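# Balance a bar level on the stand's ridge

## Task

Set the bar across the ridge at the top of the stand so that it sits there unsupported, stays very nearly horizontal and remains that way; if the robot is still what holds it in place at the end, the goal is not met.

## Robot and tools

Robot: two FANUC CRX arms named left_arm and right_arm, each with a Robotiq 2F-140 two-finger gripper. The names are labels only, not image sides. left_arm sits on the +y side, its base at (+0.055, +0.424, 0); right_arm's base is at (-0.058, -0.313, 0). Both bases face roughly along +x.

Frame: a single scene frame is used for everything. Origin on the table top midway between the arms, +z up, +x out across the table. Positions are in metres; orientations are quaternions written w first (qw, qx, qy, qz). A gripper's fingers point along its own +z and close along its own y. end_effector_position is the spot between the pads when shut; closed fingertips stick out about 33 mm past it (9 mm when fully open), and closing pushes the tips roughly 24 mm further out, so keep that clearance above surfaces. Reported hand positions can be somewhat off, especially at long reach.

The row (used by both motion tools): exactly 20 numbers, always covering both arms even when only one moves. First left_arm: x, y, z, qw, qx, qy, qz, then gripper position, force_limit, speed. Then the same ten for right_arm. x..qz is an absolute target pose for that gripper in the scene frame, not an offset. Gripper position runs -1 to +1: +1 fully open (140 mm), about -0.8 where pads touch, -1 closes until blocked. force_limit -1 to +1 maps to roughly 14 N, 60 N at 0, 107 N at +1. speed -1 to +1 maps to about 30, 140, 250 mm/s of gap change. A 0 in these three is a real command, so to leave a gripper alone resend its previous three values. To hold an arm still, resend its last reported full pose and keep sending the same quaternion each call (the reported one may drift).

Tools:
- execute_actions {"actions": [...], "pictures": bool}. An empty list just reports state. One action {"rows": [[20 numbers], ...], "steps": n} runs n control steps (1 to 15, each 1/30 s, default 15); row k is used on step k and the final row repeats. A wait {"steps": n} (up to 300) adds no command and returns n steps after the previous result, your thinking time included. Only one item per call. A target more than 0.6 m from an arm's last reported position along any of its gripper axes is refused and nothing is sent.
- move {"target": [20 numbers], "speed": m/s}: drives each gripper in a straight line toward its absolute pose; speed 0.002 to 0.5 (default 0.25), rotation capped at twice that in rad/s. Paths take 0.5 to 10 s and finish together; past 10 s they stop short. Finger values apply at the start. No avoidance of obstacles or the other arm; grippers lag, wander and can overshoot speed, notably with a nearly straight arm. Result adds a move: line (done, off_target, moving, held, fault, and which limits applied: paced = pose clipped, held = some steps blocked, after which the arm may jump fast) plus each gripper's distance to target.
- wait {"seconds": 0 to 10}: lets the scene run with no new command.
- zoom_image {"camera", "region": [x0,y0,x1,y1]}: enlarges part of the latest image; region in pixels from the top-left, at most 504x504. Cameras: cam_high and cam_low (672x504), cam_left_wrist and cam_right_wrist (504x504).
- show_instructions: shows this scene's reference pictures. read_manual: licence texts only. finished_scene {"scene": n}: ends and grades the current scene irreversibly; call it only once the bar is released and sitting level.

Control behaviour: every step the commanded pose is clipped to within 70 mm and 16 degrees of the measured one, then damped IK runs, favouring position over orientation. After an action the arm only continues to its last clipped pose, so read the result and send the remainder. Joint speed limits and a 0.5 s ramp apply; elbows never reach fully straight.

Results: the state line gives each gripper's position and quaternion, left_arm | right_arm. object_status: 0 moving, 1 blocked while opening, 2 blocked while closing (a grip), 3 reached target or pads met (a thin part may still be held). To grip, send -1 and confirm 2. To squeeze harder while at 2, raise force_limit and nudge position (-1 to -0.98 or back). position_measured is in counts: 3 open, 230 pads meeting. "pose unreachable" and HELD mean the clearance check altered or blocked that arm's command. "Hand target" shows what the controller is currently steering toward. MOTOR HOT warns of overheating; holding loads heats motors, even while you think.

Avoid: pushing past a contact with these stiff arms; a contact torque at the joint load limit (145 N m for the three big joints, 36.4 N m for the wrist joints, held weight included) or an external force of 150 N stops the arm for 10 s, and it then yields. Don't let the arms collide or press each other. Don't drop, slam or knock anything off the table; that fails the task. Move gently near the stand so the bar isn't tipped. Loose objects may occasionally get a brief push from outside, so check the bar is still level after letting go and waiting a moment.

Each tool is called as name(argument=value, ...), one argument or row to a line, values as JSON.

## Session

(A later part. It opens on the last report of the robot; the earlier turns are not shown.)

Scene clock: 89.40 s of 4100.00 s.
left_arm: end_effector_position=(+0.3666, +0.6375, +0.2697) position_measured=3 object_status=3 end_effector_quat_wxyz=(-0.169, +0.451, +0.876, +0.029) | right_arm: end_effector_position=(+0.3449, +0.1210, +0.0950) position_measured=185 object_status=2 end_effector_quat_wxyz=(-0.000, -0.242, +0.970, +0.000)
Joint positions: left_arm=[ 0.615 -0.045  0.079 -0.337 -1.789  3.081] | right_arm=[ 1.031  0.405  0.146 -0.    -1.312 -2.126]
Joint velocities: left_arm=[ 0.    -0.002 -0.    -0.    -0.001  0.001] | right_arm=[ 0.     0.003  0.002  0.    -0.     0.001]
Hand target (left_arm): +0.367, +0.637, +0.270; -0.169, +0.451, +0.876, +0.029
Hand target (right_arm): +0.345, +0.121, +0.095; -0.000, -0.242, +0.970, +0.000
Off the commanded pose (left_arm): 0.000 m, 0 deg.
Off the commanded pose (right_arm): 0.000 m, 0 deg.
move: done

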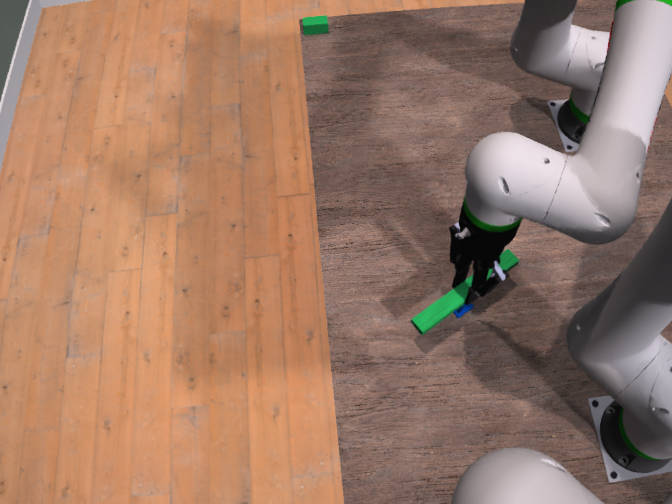

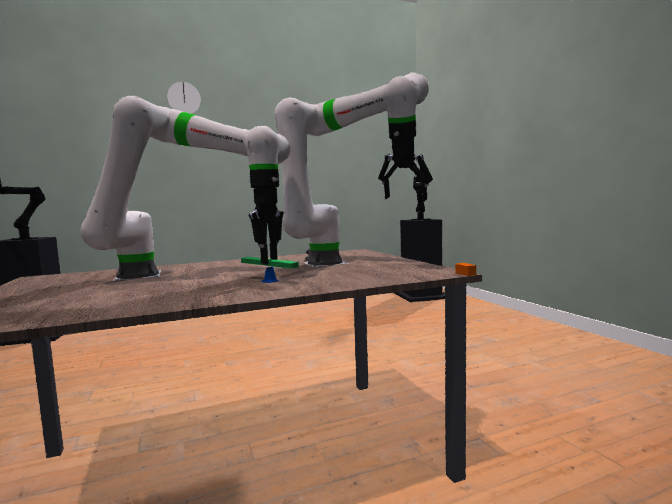

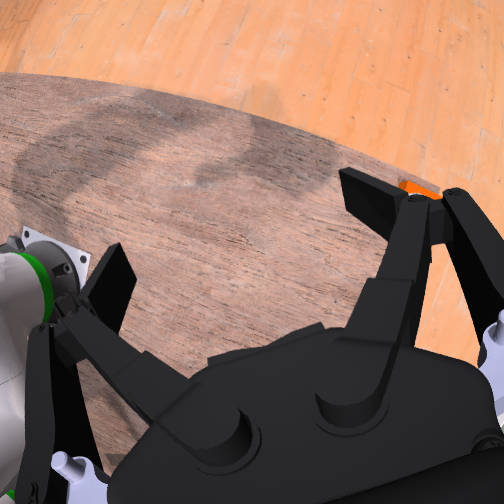

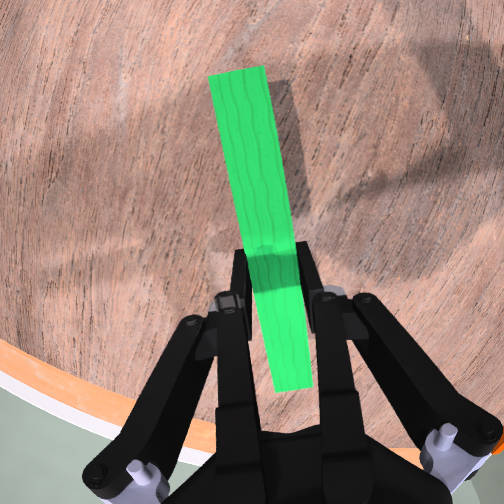

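move(
  target=[0.3666,0.6375,0.2697,-0.169,0.451,0.876,0.029,1,0,0,0.392,0.033,0.095,0,0.242,-0.97,0,-1,0,-0.5],
  speed=0.15,
)

move(
  target=[0.3666,0.6375,0.2697,-0.169,0.451,0.876,0.029,1,0,0,0.392,0.033,0.040,0,0.242,-0.97,0,-1,0,-0.5],
  speed=0.04,
)

move(
  target=[0.3666,0.6375,0.2697,-0.169,0.451,0.876,0.029,1,0,0,0.392,0.033,0.040,0,0.242,-0.97,0,-0.3,0,-0.5],
)

move(
  target=[0.3666,0.6375,0.2697,-0.169,0.451,0.876,0.029,1,0,0,0.392,0.033,0.040,0,0.242,-0.97,0,-1,0,-0.5],
)

move(
  target=[0.3666,0.6375,0.2697,-0.169,0.451,0.876,0.029,1,0,0,0.392,0.033,0.10,0,0.242,-0.97,0,-1,0,-0.5],
  speed=0.1,
)

move(
  target=[0.3666,0.6375,0.2697,-0.169,0.451,0.876,0.029,1,0,0,0.348,0.1226,0.096,0,0.242,-0.97,0,-1,0,-0.5],
  speed=0.12,
)

move(
  target=[0.3666,0.6375,0.2697,-0.169,0.451,0.876,0.029,1,0,0,0.348,0.1226,0.0895,0,0.242,-0.97,0,-1,0,-0.5],
  speed=0.01,
)

zoom_image(
  camera="cam_low",
  region=[235,245,305,290],
)

Scene clock: 98.50 s of 4100.00 s.
left_arm: end_effector_position=(+0.3666, +0.6375, +0.2697) position_measured=3 object_status=3 end_effector_quat_wxyz=(-0.169, +0.451, +0.876, +0.029) | right_arm: end_effector_position=(+0.3916, +0.0333, +0.0950) position_measured=185 object_status=2 end_effector_quat_wxyz=(-0.000, -0.242, +0.970, +0.000)
Joint positions: left_arm=[ 0.615 -0.045  0.079 -0.337 -1.789  3.081] | right_arm=[ 0.874  0.346  0.065 -0.001 -1.29  -1.968]
Joint velocities: left_arm=[ 0.     0.    -0.    -0.    -0.     0.001] | right_arm=[-0.003 -0.001 -0.    -0.001 -0.001  0.   ]
Hand target (left_arm): +0.367, +0.637, +0.270; -0.169, +0.451, +0.876, +0.029
Hand target (right_arm): +0.392, +0.033, +0.095; -0.000, -0.242, +0.970, +0.000
Off the commanded pose (left_arm): 0.000 m, 0 deg.
Off the commanded pose (right_arm): 0.000 m, 0 deg.
After step 90, 5.03 s passed at rest.
move: done

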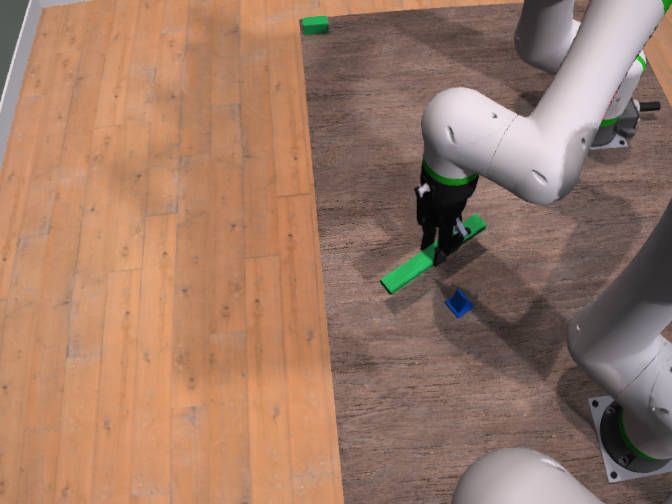

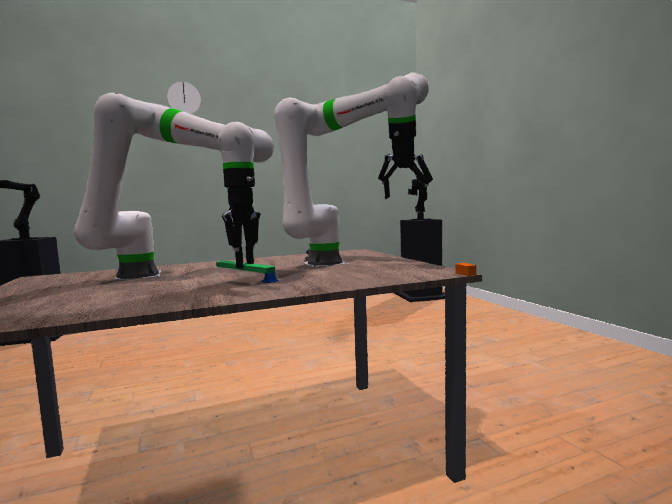

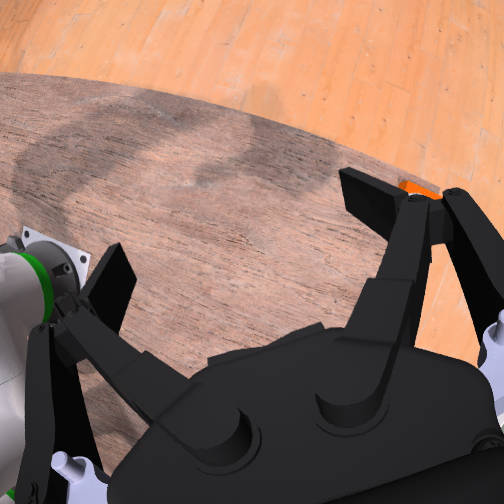

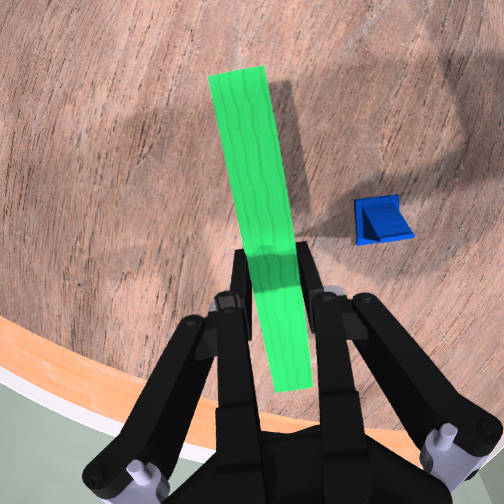

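Scene clock: 100.17 s of 4100.00 s.
left_arm: end_effector_position=(+0.3666, +0.6375, +0.2697) position_measured=3 object_status=3 end_effector_quat_wxyz=(-0.169, +0.451, +0.876, +0.029) | right_arm: end_effector_position=(+0.3919, +0.0329, +0.0401) position_measured=185 object_status=2 end_effector_quat_wxyz=(+0.000, -0.242, +0.970, -0.000)
Joint positions: left_arm=[ 0.615 -0.045  0.079 -0.337 -1.789  3.081] | right_arm=[ 0.874  0.39  -0.01   0.    -1.17  -1.969]
Joint velocities: left_arm=[ 0.  0.  0. -0. -0.  0.] | right_arm=[-0.001  0.    -0.001 -0.     0.001  0.001]
Hand target (left_arm): +0.367, +0.637, +0.270; -0.169, +0.451, +0.876, +0.029
Hand target (right_arm): +0.392, +0.033, +0.040; +0.000, -0.242, +0.970, -0.000
Off the commanded pose (left_arm): 0.000 m, 0 deg.
Off the commanded pose (right_arm): 0.000 m, 0 deg.
move: done

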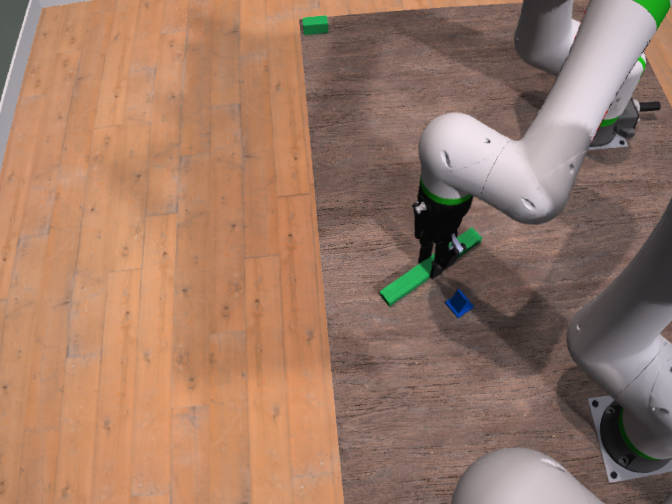

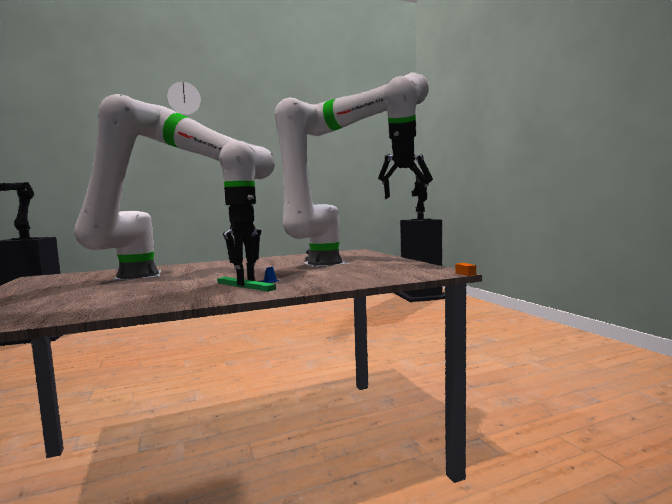

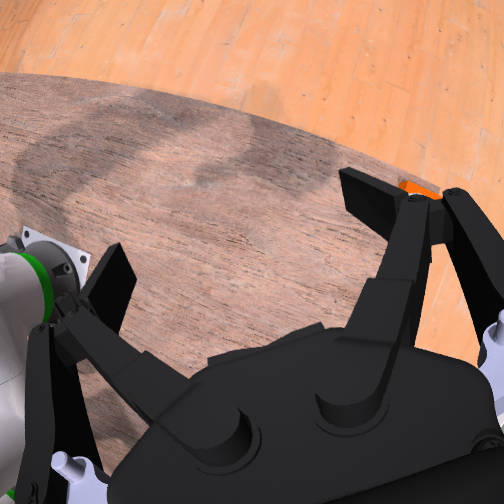

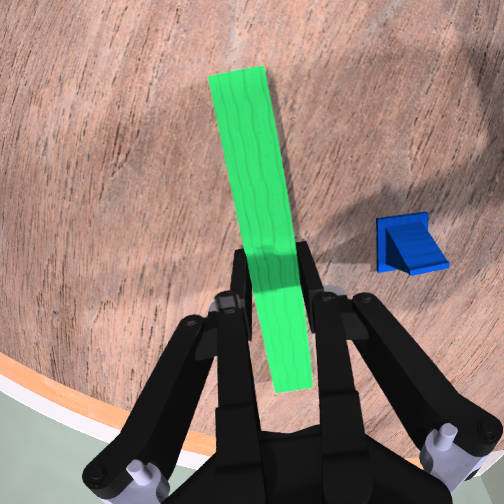

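Scene clock: 100.87 s of 4100.00 s.
left_arm: end_effector_position=(+0.3666, +0.6375, +0.2697) position_measured=3 object_status=3 end_effector_quat_wxyz=(-0.169, +0.451, +0.876, +0.029) | right_arm: end_effector_position=(+0.3920, +0.0329, +0.0400) position_measured=167 object_status=3 end_effector_quat_wxyz=(-0.000, -0.242, +0.970, -0.000)
Joint positions: left_arm=[ 0.615 -0.045  0.079 -0.337 -1.789  3.081] | right_arm=[ 0.874  0.391 -0.01   0.    -1.17  -1.968]
Joint velocities: left_arm=[ 0.     0.    -0.     0.    -0.    -0.001] | right_arm=[ 0.     0.001  0.001 -0.001  0.     0.002]
Hand target (left_arm): +0.367, +0.637, +0.270; -0.169, +0.451, +0.876, +0.029
Hand target (right_arm): +0.392, +0.033, +0.040; +0.000, -0.242, +0.970, -0.000
Off the commanded pose (left_arm): 0.000 m, 0 deg.
Off the commanded pose (right_arm): 0.000 m, 0 deg.
move: done

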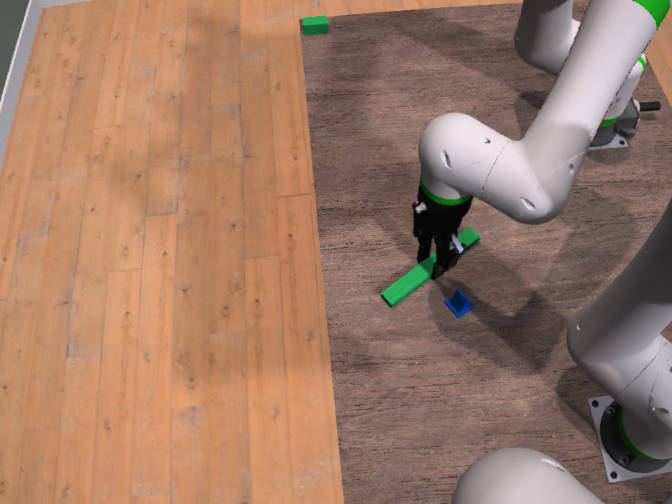

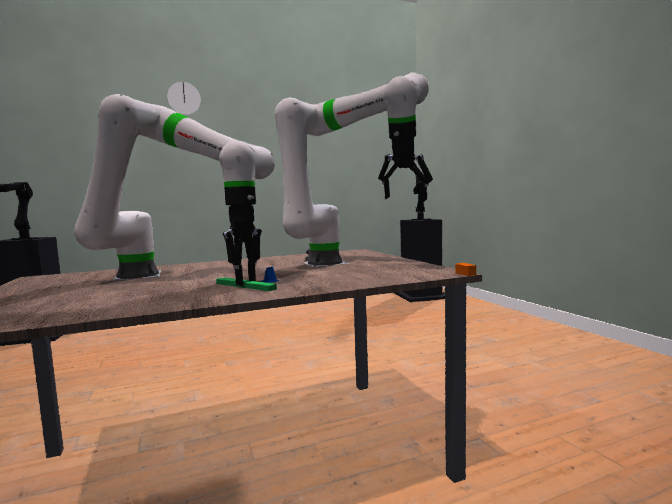

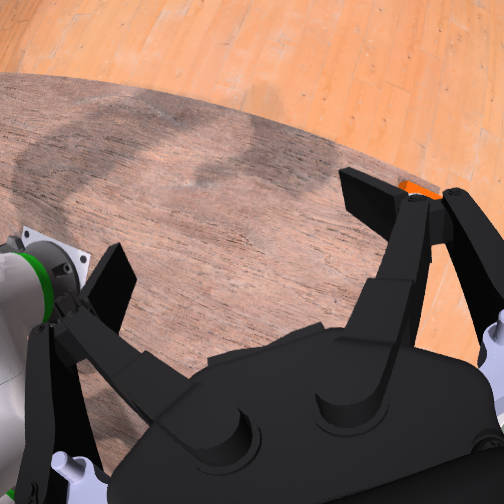

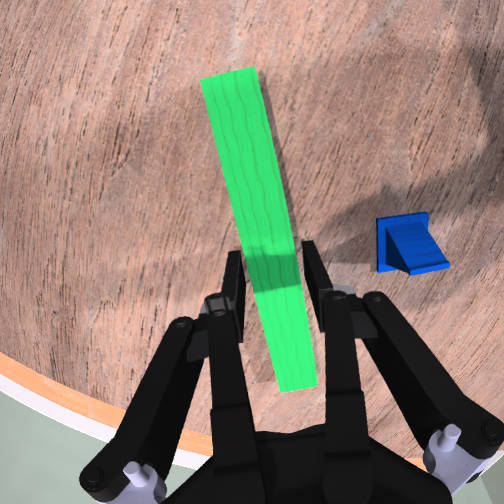

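Scene clock: 101.57 s of 4100.00 s.
left_arm: end_effector_position=(+0.3666, +0.6375, +0.2697) position_measured=3 object_status=3 end_effector_quat_wxyz=(-0.169, +0.451, +0.876, +0.029) | right_arm: end_effector_position=(+0.3921, +0.0330, +0.0400) position_measured=185 object_status=2 end_effector_quat_wxyz=(+0.000, -0.242, +0.970, -0.000)
Joint positions: left_arm=[ 0.615 -0.045  0.079 -0.337 -1.789  3.081] | right_arm=[ 0.874  0.391 -0.01   0.    -1.17  -1.968]
Joint velocities: left_arm=[ 0.     0.    -0.    -0.001 -0.     0.   ] | right_arm=[ 0.001  0.001 -0.    -0.001 -0.    -0.001]
Hand target (left_arm): +0.367, +0.637, +0.270; -0.169, +0.451, +0.876, +0.029
Hand target (right_arm): +0.392, +0.033, +0.040; -0.000, -0.242, +0.970, -0.000
Off the commanded pose (left_arm): 0.000 m, 0 deg.
Off the commanded pose (right_arm): 0.000 m, 0 deg.
move: done

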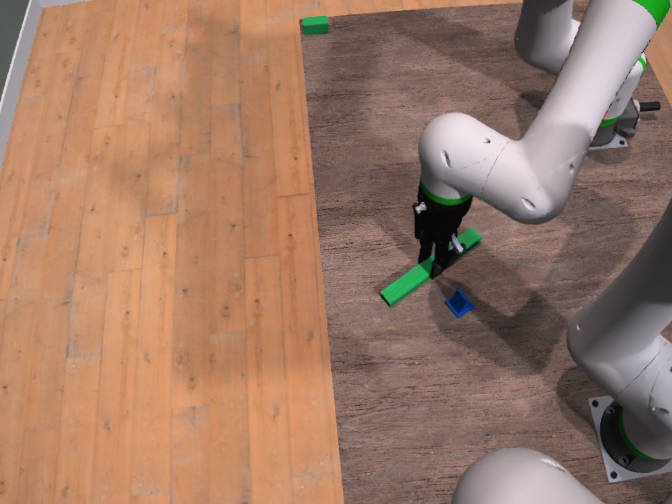

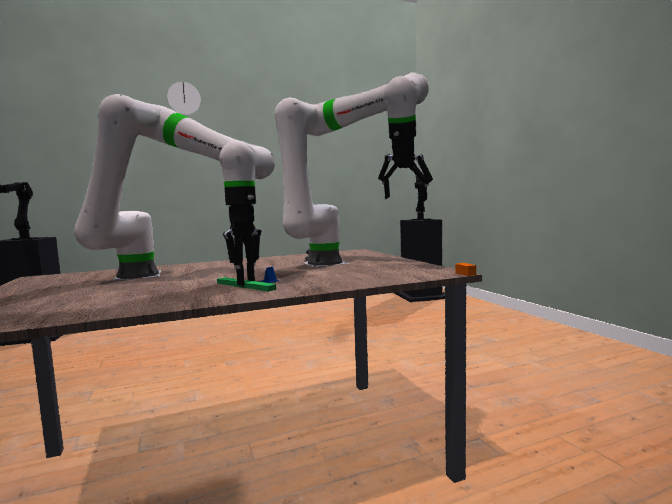

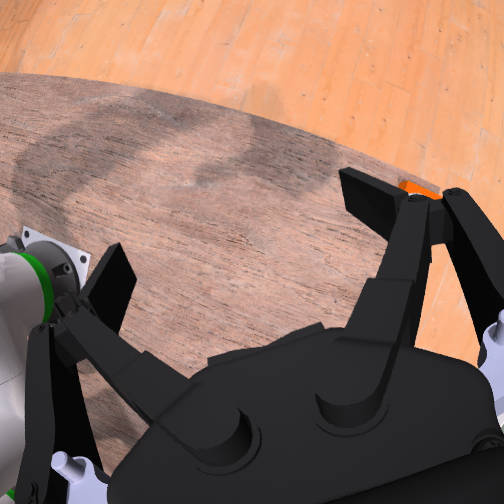

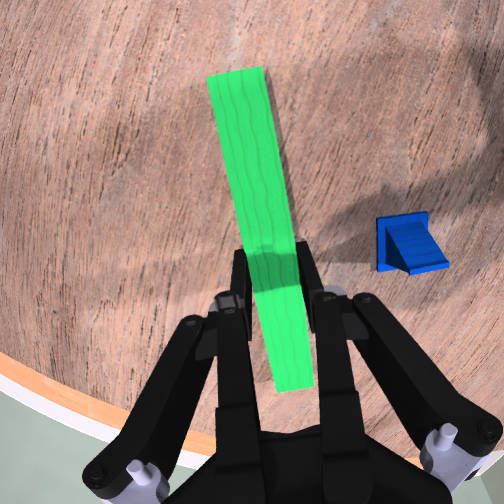

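Scene clock: 102.53 s of 4100.00 s.
left_arm: end_effector_position=(+0.3666, +0.6375, +0.2697) position_measured=3 object_status=3 end_effector_quat_wxyz=(-0.169, +0.451, +0.876, +0.029) | right_arm: end_effector_position=(+0.3921, +0.0331, +0.0999) position_measured=185 object_status=2 end_effector_quat_wxyz=(+0.000, -0.242, +0.970, -0.000)
Joint positions: left_arm=[ 0.615 -0.045  0.079 -0.337 -1.789  3.081] | right_arm=[ 0.874  0.343  0.073  0.    -1.301 -1.968]
Joint velocities: left_arm=[-0.     0.    -0.     0.    -0.    -0.001] | right_arm=[ 0.001 -0.001  0.002 -0.    -0.001  0.001]
Hand target (left_arm): +0.367, +0.637, +0.270; -0.169, +0.451, +0.876, +0.029
Hand target (right_arm): +0.392, +0.033, +0.100; -0.000, -0.242, +0.970, +0.000
Off the commanded pose (left_arm): 0.000 m, 0 deg.
Off the commanded pose (right_arm): 0.000 m, 0 deg.
move: done

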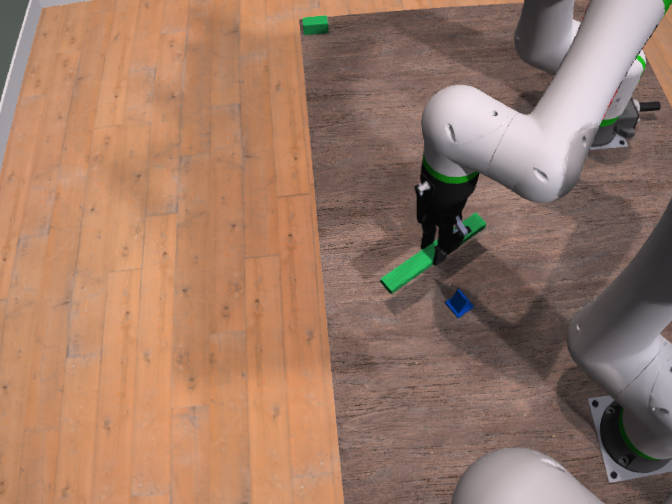

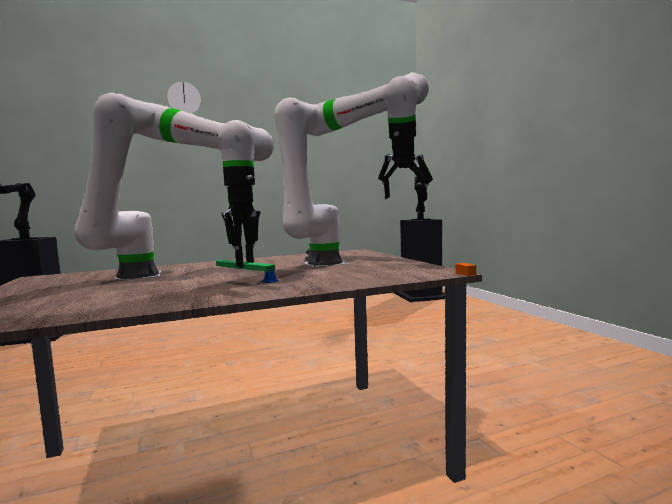

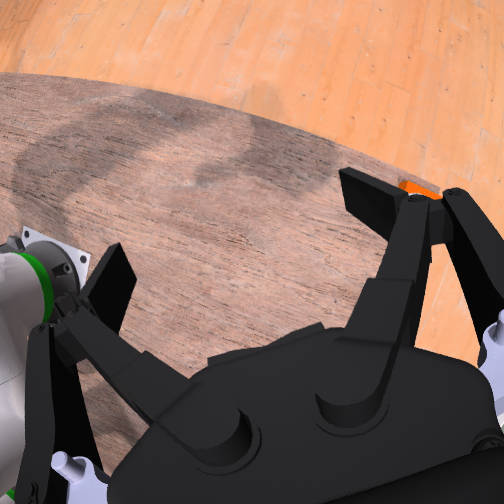

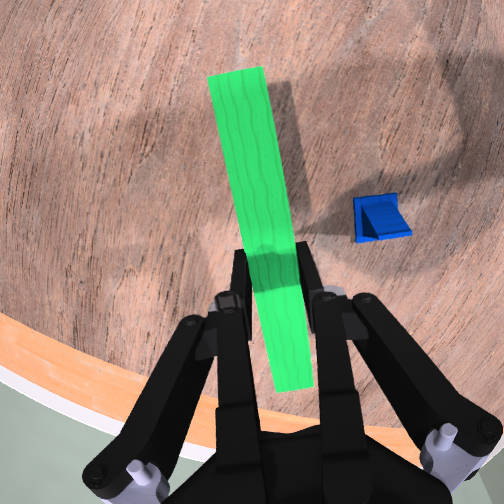

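Scene clock: 103.77 s of 4100.00 s.
left_arm: end_effector_position=(+0.3666, +0.6375, +0.2697) position_measured=3 object_status=3 end_effector_quat_wxyz=(-0.169, +0.451, +0.876, +0.029) | right_arm: end_effector_position=(+0.3483, +0.1223, +0.0960) position_measured=185 object_status=2 end_effector_quat_wxyz=(+0.000, -0.242, +0.970, -0.000)
Joint positions: left_arm=[ 0.615 -0.045  0.079 -0.337 -1.789  3.081] | right_arm=[ 1.028  0.413  0.158  0.001 -1.317 -2.123]
Joint velocities: left_arm=[-0.     0.001 -0.     0.001 -0.001 -0.   ] | right_arm=[ 0.002  0.001  0.001 -0.    -0.002 -0.001]
Hand target (left_arm): +0.367, +0.637, +0.270; -0.169, +0.451, +0.876, +0.029
Hand target (right_arm): +0.348, +0.122, +0.096; +0.000, -0.242, +0.970, -0.000
Off the commanded pose (left_arm): 0.000 m, 0 deg.
Off the commanded pose (right_arm): 0.000 m, 0 deg.
move: done

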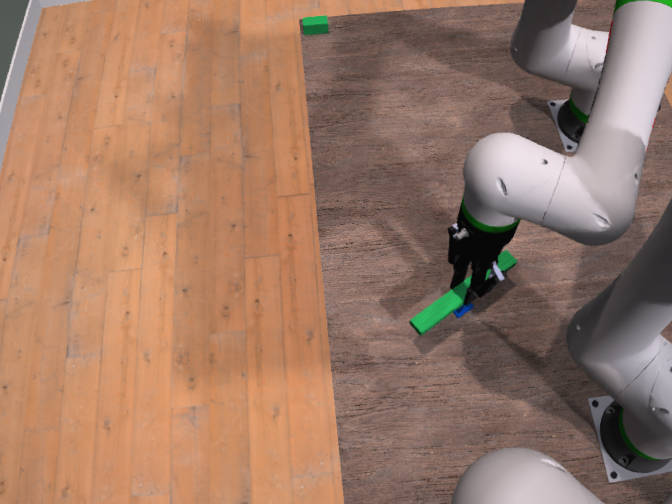

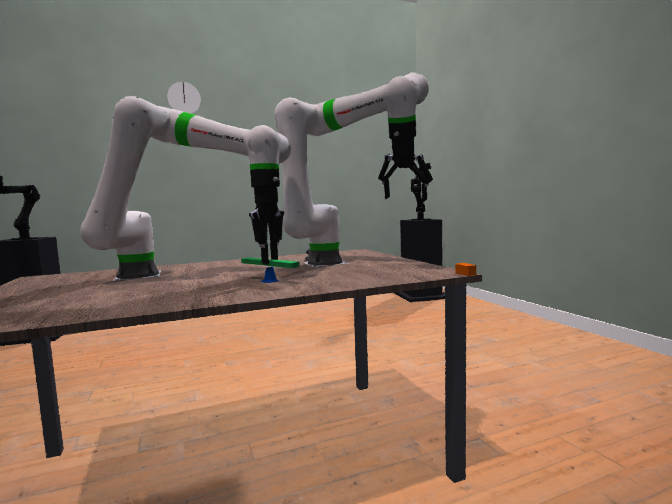

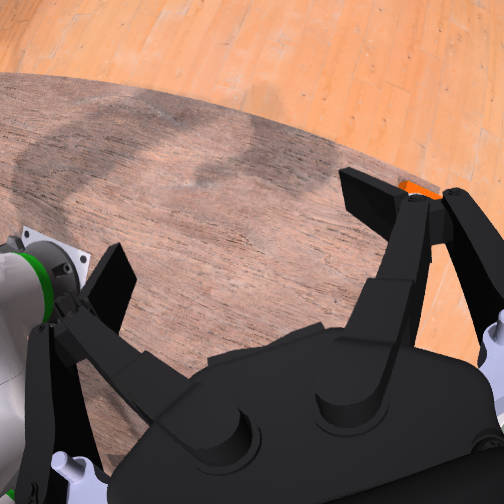

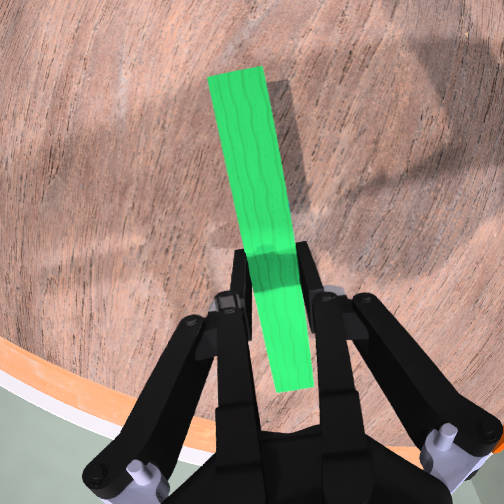

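Scene clock: 104.63 s of 4100.00 s.
left_arm: end_effector_position=(+0.3666, +0.6375, +0.2697) position_measured=3 object_status=3 end_effector_quat_wxyz=(-0.169, +0.451, +0.876, +0.029) | right_arm: end_effector_position=(+0.3480, +0.1226, +0.0895) position_measured=185 object_status=2 end_effector_quat_wxyz=(+0.000, -0.242, +0.970, -0.000)
Joint positions: left_arm=[ 0.615 -0.045  0.079 -0.337 -1.789  3.081] | right_arm=[ 1.028  0.417  0.149  0.    -1.303 -2.123]
Joint velocities: left_arm=[-0.    -0.     0.    -0.     0.    -0.001] | right_arm=[-0.001  0.001 -0.001 -0.     0.002 -0.001]
Hand target (left_arm): +0.367, +0.637, +0.270; -0.169, +0.451, +0.876, +0.029
Hand target (right_arm): +0.348, +0.123, +0.090; +0.000, -0.242, +0.970, -0.000
Off the commanded pose (left_arm): 0.000 m, 0 deg.
Off the commanded pose (right_arm): 0.000 m, 0 deg.
move: done

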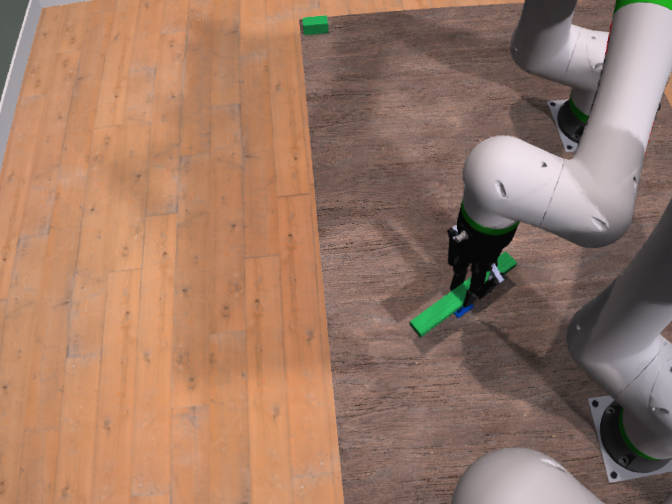

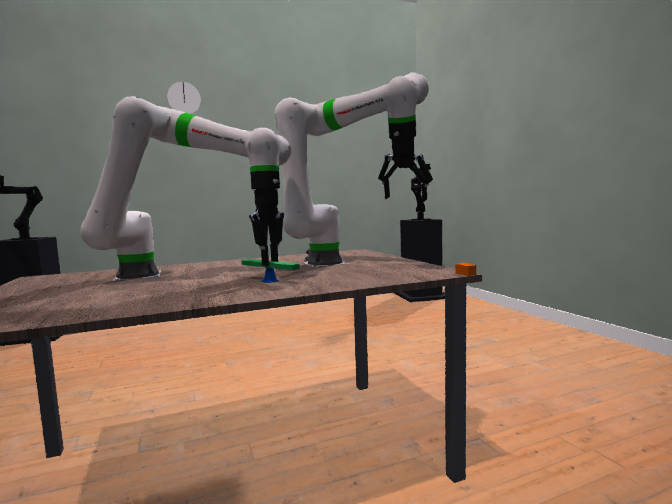

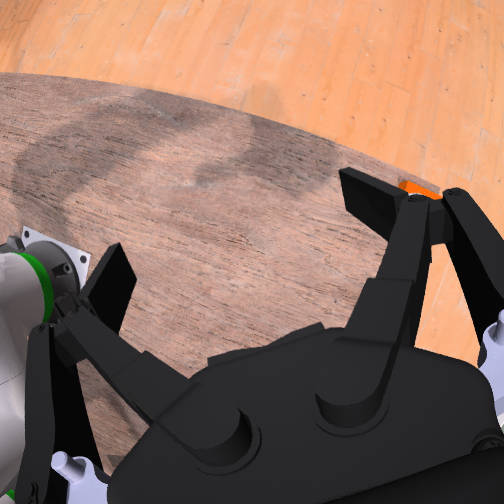

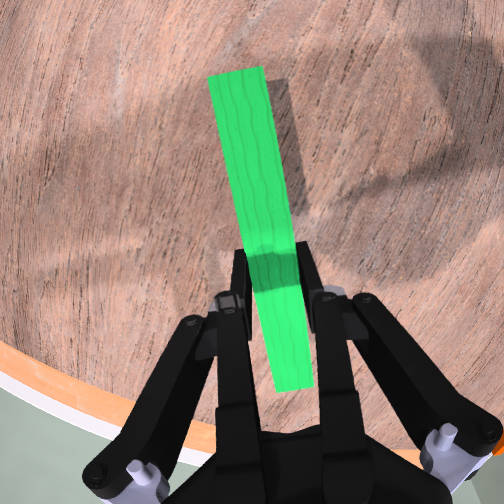

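Region (235, 245, 305, 290) of cam_low's 672x504 image, scaled by 7.200, with more detail than that image has; it fills the top 324 rows of this view, and the rest is white.

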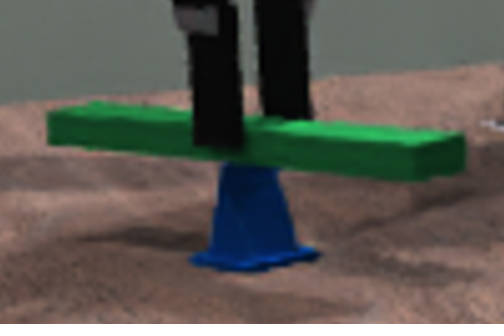

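50..415: on target.

move(
  target=[0.3666,0.6375,0.2697,-0.169,0.451,0.876,0.029,1,0,0,0.348,0.1226,0.0885,0,0.242,-0.97,0,-1,0,-0.5],
  speed=0.005,
)

execute_actions(
  actions=[
    {"rows":[[0.3666,0.6375,0.2697,-0.169,0.451,0.876,0.029,1,0,0,0.348,0.1226,0.0885,0,0.242,-0.97,0,-0.38,0,-1]],"steps":15},
  ],
  pictures=false,
)

execute_actions(
  actions=[
    {"rows":[[0.3666,0.6375,0.2697,-0.169,0.451,0.876,0.029,1,0,0,0.348,0.1226,0.0885,0,0.242,-0.97,0,-0.38,0,-1]],"steps":8},
  ],
  pictures=false,
)

execute_actions(
  actions=[
    {"rows":[[0.3666,0.6375,0.2697,-0.169,0.451,0.876,0.029,1,0,0,0.348,0.1226,0.0885,0,0.242,-0.97,0,-1,0,-0.5]],"steps":12},
  ],
)

zoom_image(
  camera="cam_low",
  region=[235,245,305,290],
)

Scene clock: 110.10 s of 4100.00 s.
left_arm: end_effector_position=(+0.3666, +0.6375, +0.2697) position_measured=3 object_status=3 end_effector_quat_wxyz=(-0.169, +0.451, +0.876, +0.029) | right_arm: end_effector_position=(+0.3480, +0.1226, +0.0885) position_measured=185 object_status=2 end_effector_quat_wxyz=(-0.000, -0.242, +0.970, +0.000)
Joint positions: left_arm=[ 0.615 -0.045  0.079 -0.337 -1.789  3.081] | right_arm=[ 1.028  0.417  0.147 -0.    -1.301 -2.123]
Joint velocities: left_arm=[ 0. -0. -0. -0. -0. -0.] | right_arm=[ 0.001  0.001 -0.    -0.     0.001 -0.   ]
Hand target (left_arm): +0.367, +0.637, +0.270; -0.169, +0.451, +0.876, +0.029
Hand target (right_arm): +0.348, +0.123, +0.089; +0.000, -0.242, +0.970, -0.000
Off the commanded pose (left_arm): 0.000 m, 0 deg.
Off the commanded pose (right_arm): 0.000 m, 0 deg.
After step 90, 1.77 s passed at rest.
move: done

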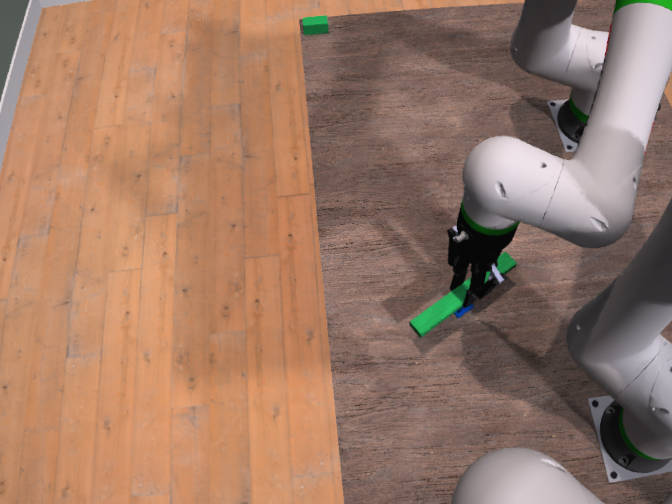

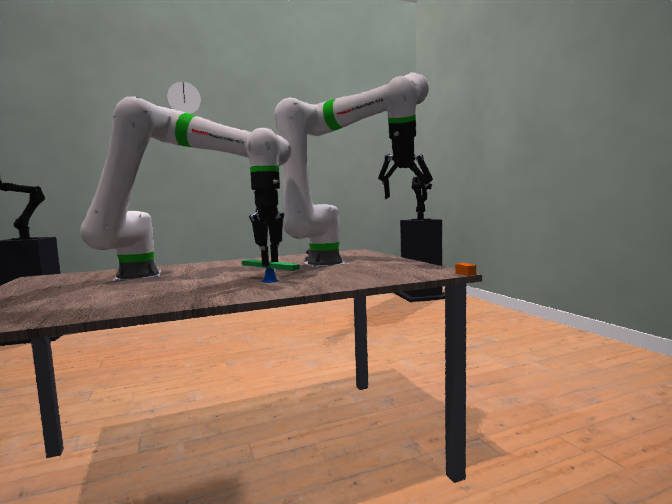

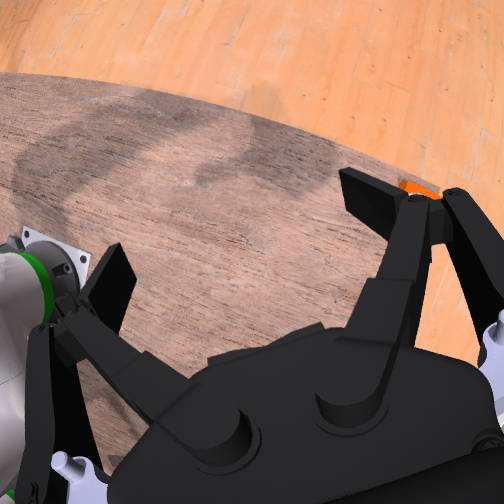

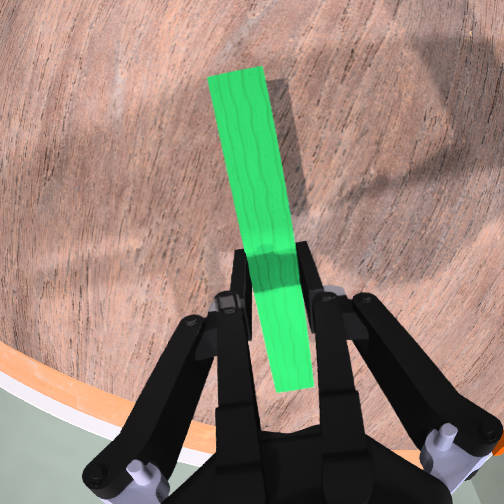

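Scene clock: 110.60 s of 4100.00 s.
left_arm: end_effector_position=(+0.3666, +0.6375, +0.2697) position_measured=3 object_status=3 end_effector_quat_wxyz=(-0.169, +0.451, +0.876, +0.029) | right_arm: end_effector_position=(+0.3480, +0.1226, +0.0885) position_measured=177 object_status=3 end_effector_quat_wxyz=(+0.000, -0.242, +0.970, +0.000)
Joint positions: left_arm=[ 0.615 -0.045  0.079 -0.337 -1.789  3.081] | right_arm=[ 1.028  0.417  0.147 -0.    -1.301 -2.123]
Joint velocities: left_arm=[-0.    -0.001 -0.     0.     0.     0.001] | right_arm=[-0.001  0.001  0.     0.    -0.     0.001]
Hand target (left_arm): +0.367, +0.637, +0.270; -0.169, +0.451, +0.876, +0.029
Hand target (right_arm): +0.348, +0.123, +0.089; +0.000, -0.242, +0.970, -0.000
Off the commanded pose (left_arm): 0.000 m, 0 deg.
Off the commanded pose (right_arm): 0.000 m, 0 deg.
Steps of this call (steps 1 to 15: all 15 steps of this action). Readings (end_effector_position | what the end effector reports):
1: left_arm (+0.3666, +0.6375, +0.2697) | right_arm (+0.3480, +0.1226, +0.0885) | left_arm position_measured=3 object_status=3 | right_arm position_measured=185 object_status=0
2: left_arm (+0.3666, +0.6375, +0.2697) | right_arm (+0.3480, +0.1226, +0.0885) | left_arm position_measured=3 object_status=3 | right_arm position_measured=185 object_status=0
4: left_arm (+0.3666, +0.6375, +0.2697) | right_arm (+0.3480, +0.1226, +0.0885) | left_arm position_measured=3 object_status=3 | right_arm position_measured=181 object_status=0
8: left_arm (+0.3666, +0.6375, +0.2697) | right_arm (+0.3480, +0.1226, +0.0885) | left_arm position_measured=3 object_status=3 | right_arm position_measured=177 object_status=0
15: the state above

Scene clock: 110.87 s of 4100.00 s.
left_arm: end_effector_position=(+0.3666, +0.6375, +0.2697) position_measured=3 object_status=3 end_effector_quat_wxyz=(-0.169, +0.451, +0.876, +0.029) | right_arm: end_effector_position=(+0.3480, +0.1226, +0.0885) position_measured=177 object_status=3 end_effector_quat_wxyz=(+0.000, -0.242, +0.970, +0.000)
Joint positions: left_arm=[ 0.615 -0.045  0.079 -0.337 -1.789  3.081] | right_arm=[ 1.028  0.417  0.147 -0.    -1.301 -2.123]
Joint velocities: left_arm=[ 0.    -0.001  0.    -0.     0.     0.001] | right_arm=[ 0.001 -0.001 -0.     0.    -0.001 -0.001]
Hand target (left_arm): +0.367, +0.637, +0.270; -0.169, +0.451, +0.876, +0.029
Hand target (right_arm): +0.348, +0.123, +0.089; +0.000, -0.242, +0.970, +0.000
Off the commanded pose (left_arm): 0.000 m, 0 deg.
Off the commanded pose (right_arm): 0.000 m, 0 deg.
Steps of this call (steps 1 to 8: all 8 steps of this action). Readings (end_effector_position | what the end effector reports):
1: left_arm (+0.3666, +0.6375, +0.2697) | right_arm (+0.3480, +0.1226, +0.0885) | left_arm position_measured=3 object_status=3 | right_arm position_measured=177 object_status=3
2: left_arm (+0.3666, +0.6375, +0.2697) | right_arm (+0.3480, +0.1226, +0.0885) | left_arm position_measured=3 object_status=3 | right_arm position_measured=177 object_status=3
4: left_arm (+0.3666, +0.6375, +0.2697) | right_arm (+0.3480, +0.1226, +0.0885) | left_arm position_measured=3 object_status=3 | right_arm position_measured=177 object_status=3
8: the state above

Scene clock: 111.27 s of 4100.00 s.
left_arm: end_effector_position=(+0.3666, +0.6375, +0.2697) position_measured=3 object_status=3 end_effector_quat_wxyz=(-0.169, +0.451, +0.876, +0.029) | right_arm: end_effector_position=(+0.3480, +0.1226, +0.0885) position_measured=185 object_status=0 end_effector_quat_wxyz=(+0.000, -0.242, +0.970, +0.000)
Joint positions: left_arm=[ 0.615 -0.045  0.079 -0.337 -1.789  3.081] | right_arm=[ 1.028  0.417  0.147 -0.    -1.301 -2.123]
Joint velocities: left_arm=[-0.     0.     0.     0.    -0.001 -0.   ] | right_arm=[ 0.001  0.     0.    -0.    -0.     0.   ]
Hand target (left_arm): +0.367, +0.637, +0.270; -0.169, +0.451, +0.876, +0.029
Hand target (right_arm): +0.348, +0.123, +0.089; +0.000, -0.242, +0.970, +0.000
Off the commanded pose (left_arm): 0.000 m, 0 deg.
Off the commanded pose (right_arm): 0.000 m, 0 deg.
Steps of this call (steps 1 to 12: all 12 steps of this action). Readings (end_effector_position | what the end effector reports):
1: left_arm (+0.3666, +0.6375, +0.2697) | right_arm (+0.3480, +0.1226, +0.0885) | left_arm position_measured=3 object_status=3 | right_arm position_measured=177 object_status=0
2: left_arm (+0.3666, +0.6375, +0.2697) | right_arm (+0.3480, +0.1226, +0.0885) | left_arm position_measured=3 object_status=3 | right_arm position_measured=180 object_status=0
4: left_arm (+0.3666, +0.6375, +0.2697) | right_arm (+0.3480, +0.1226, +0.0885) | left_arm position_measured=3 object_status=3 | right_arm position_measured=185 object_status=0
8: left_arm (+0.3666, +0.6375, +0.2697) | right_arm (+0.3480, +0.1226, +0.0885) | left_arm position_measured=3 object_status=3 | right_arm position_measured=185 object_status=0
12: the state above

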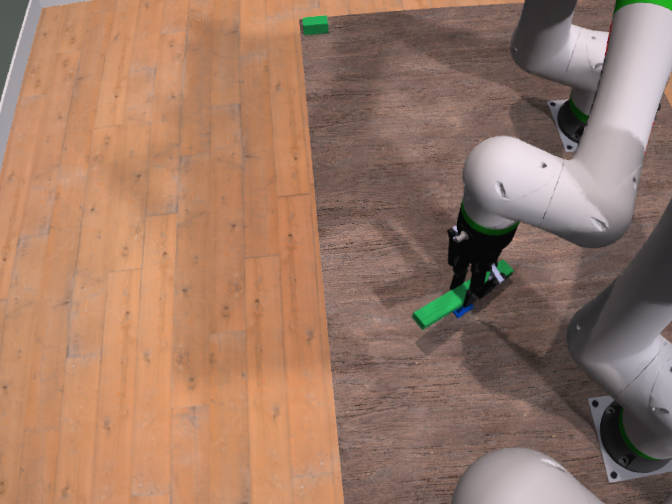

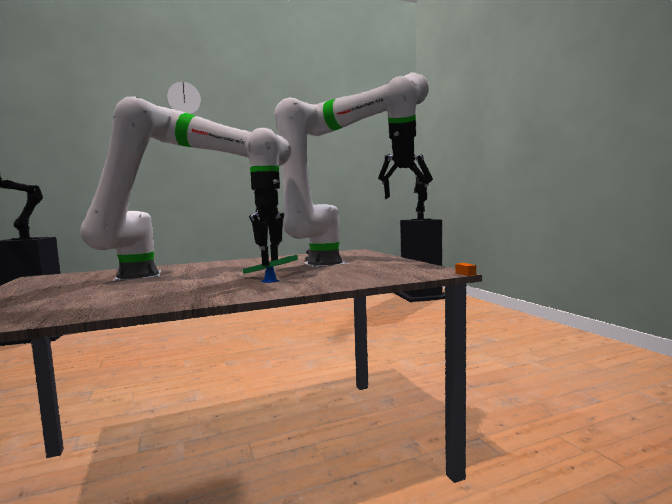

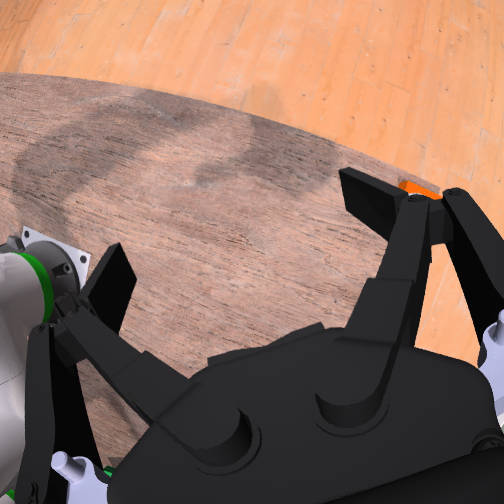

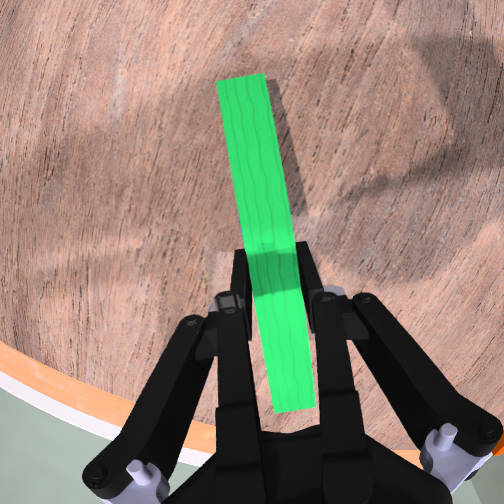

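Region (235, 245, 305, 290) of cam_low's 672x504 image, scaled by 7.200, with more detail than that image has; it fills the top 324 rows of this view, and the rest is white.

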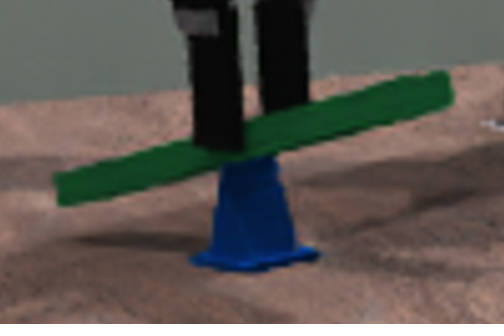

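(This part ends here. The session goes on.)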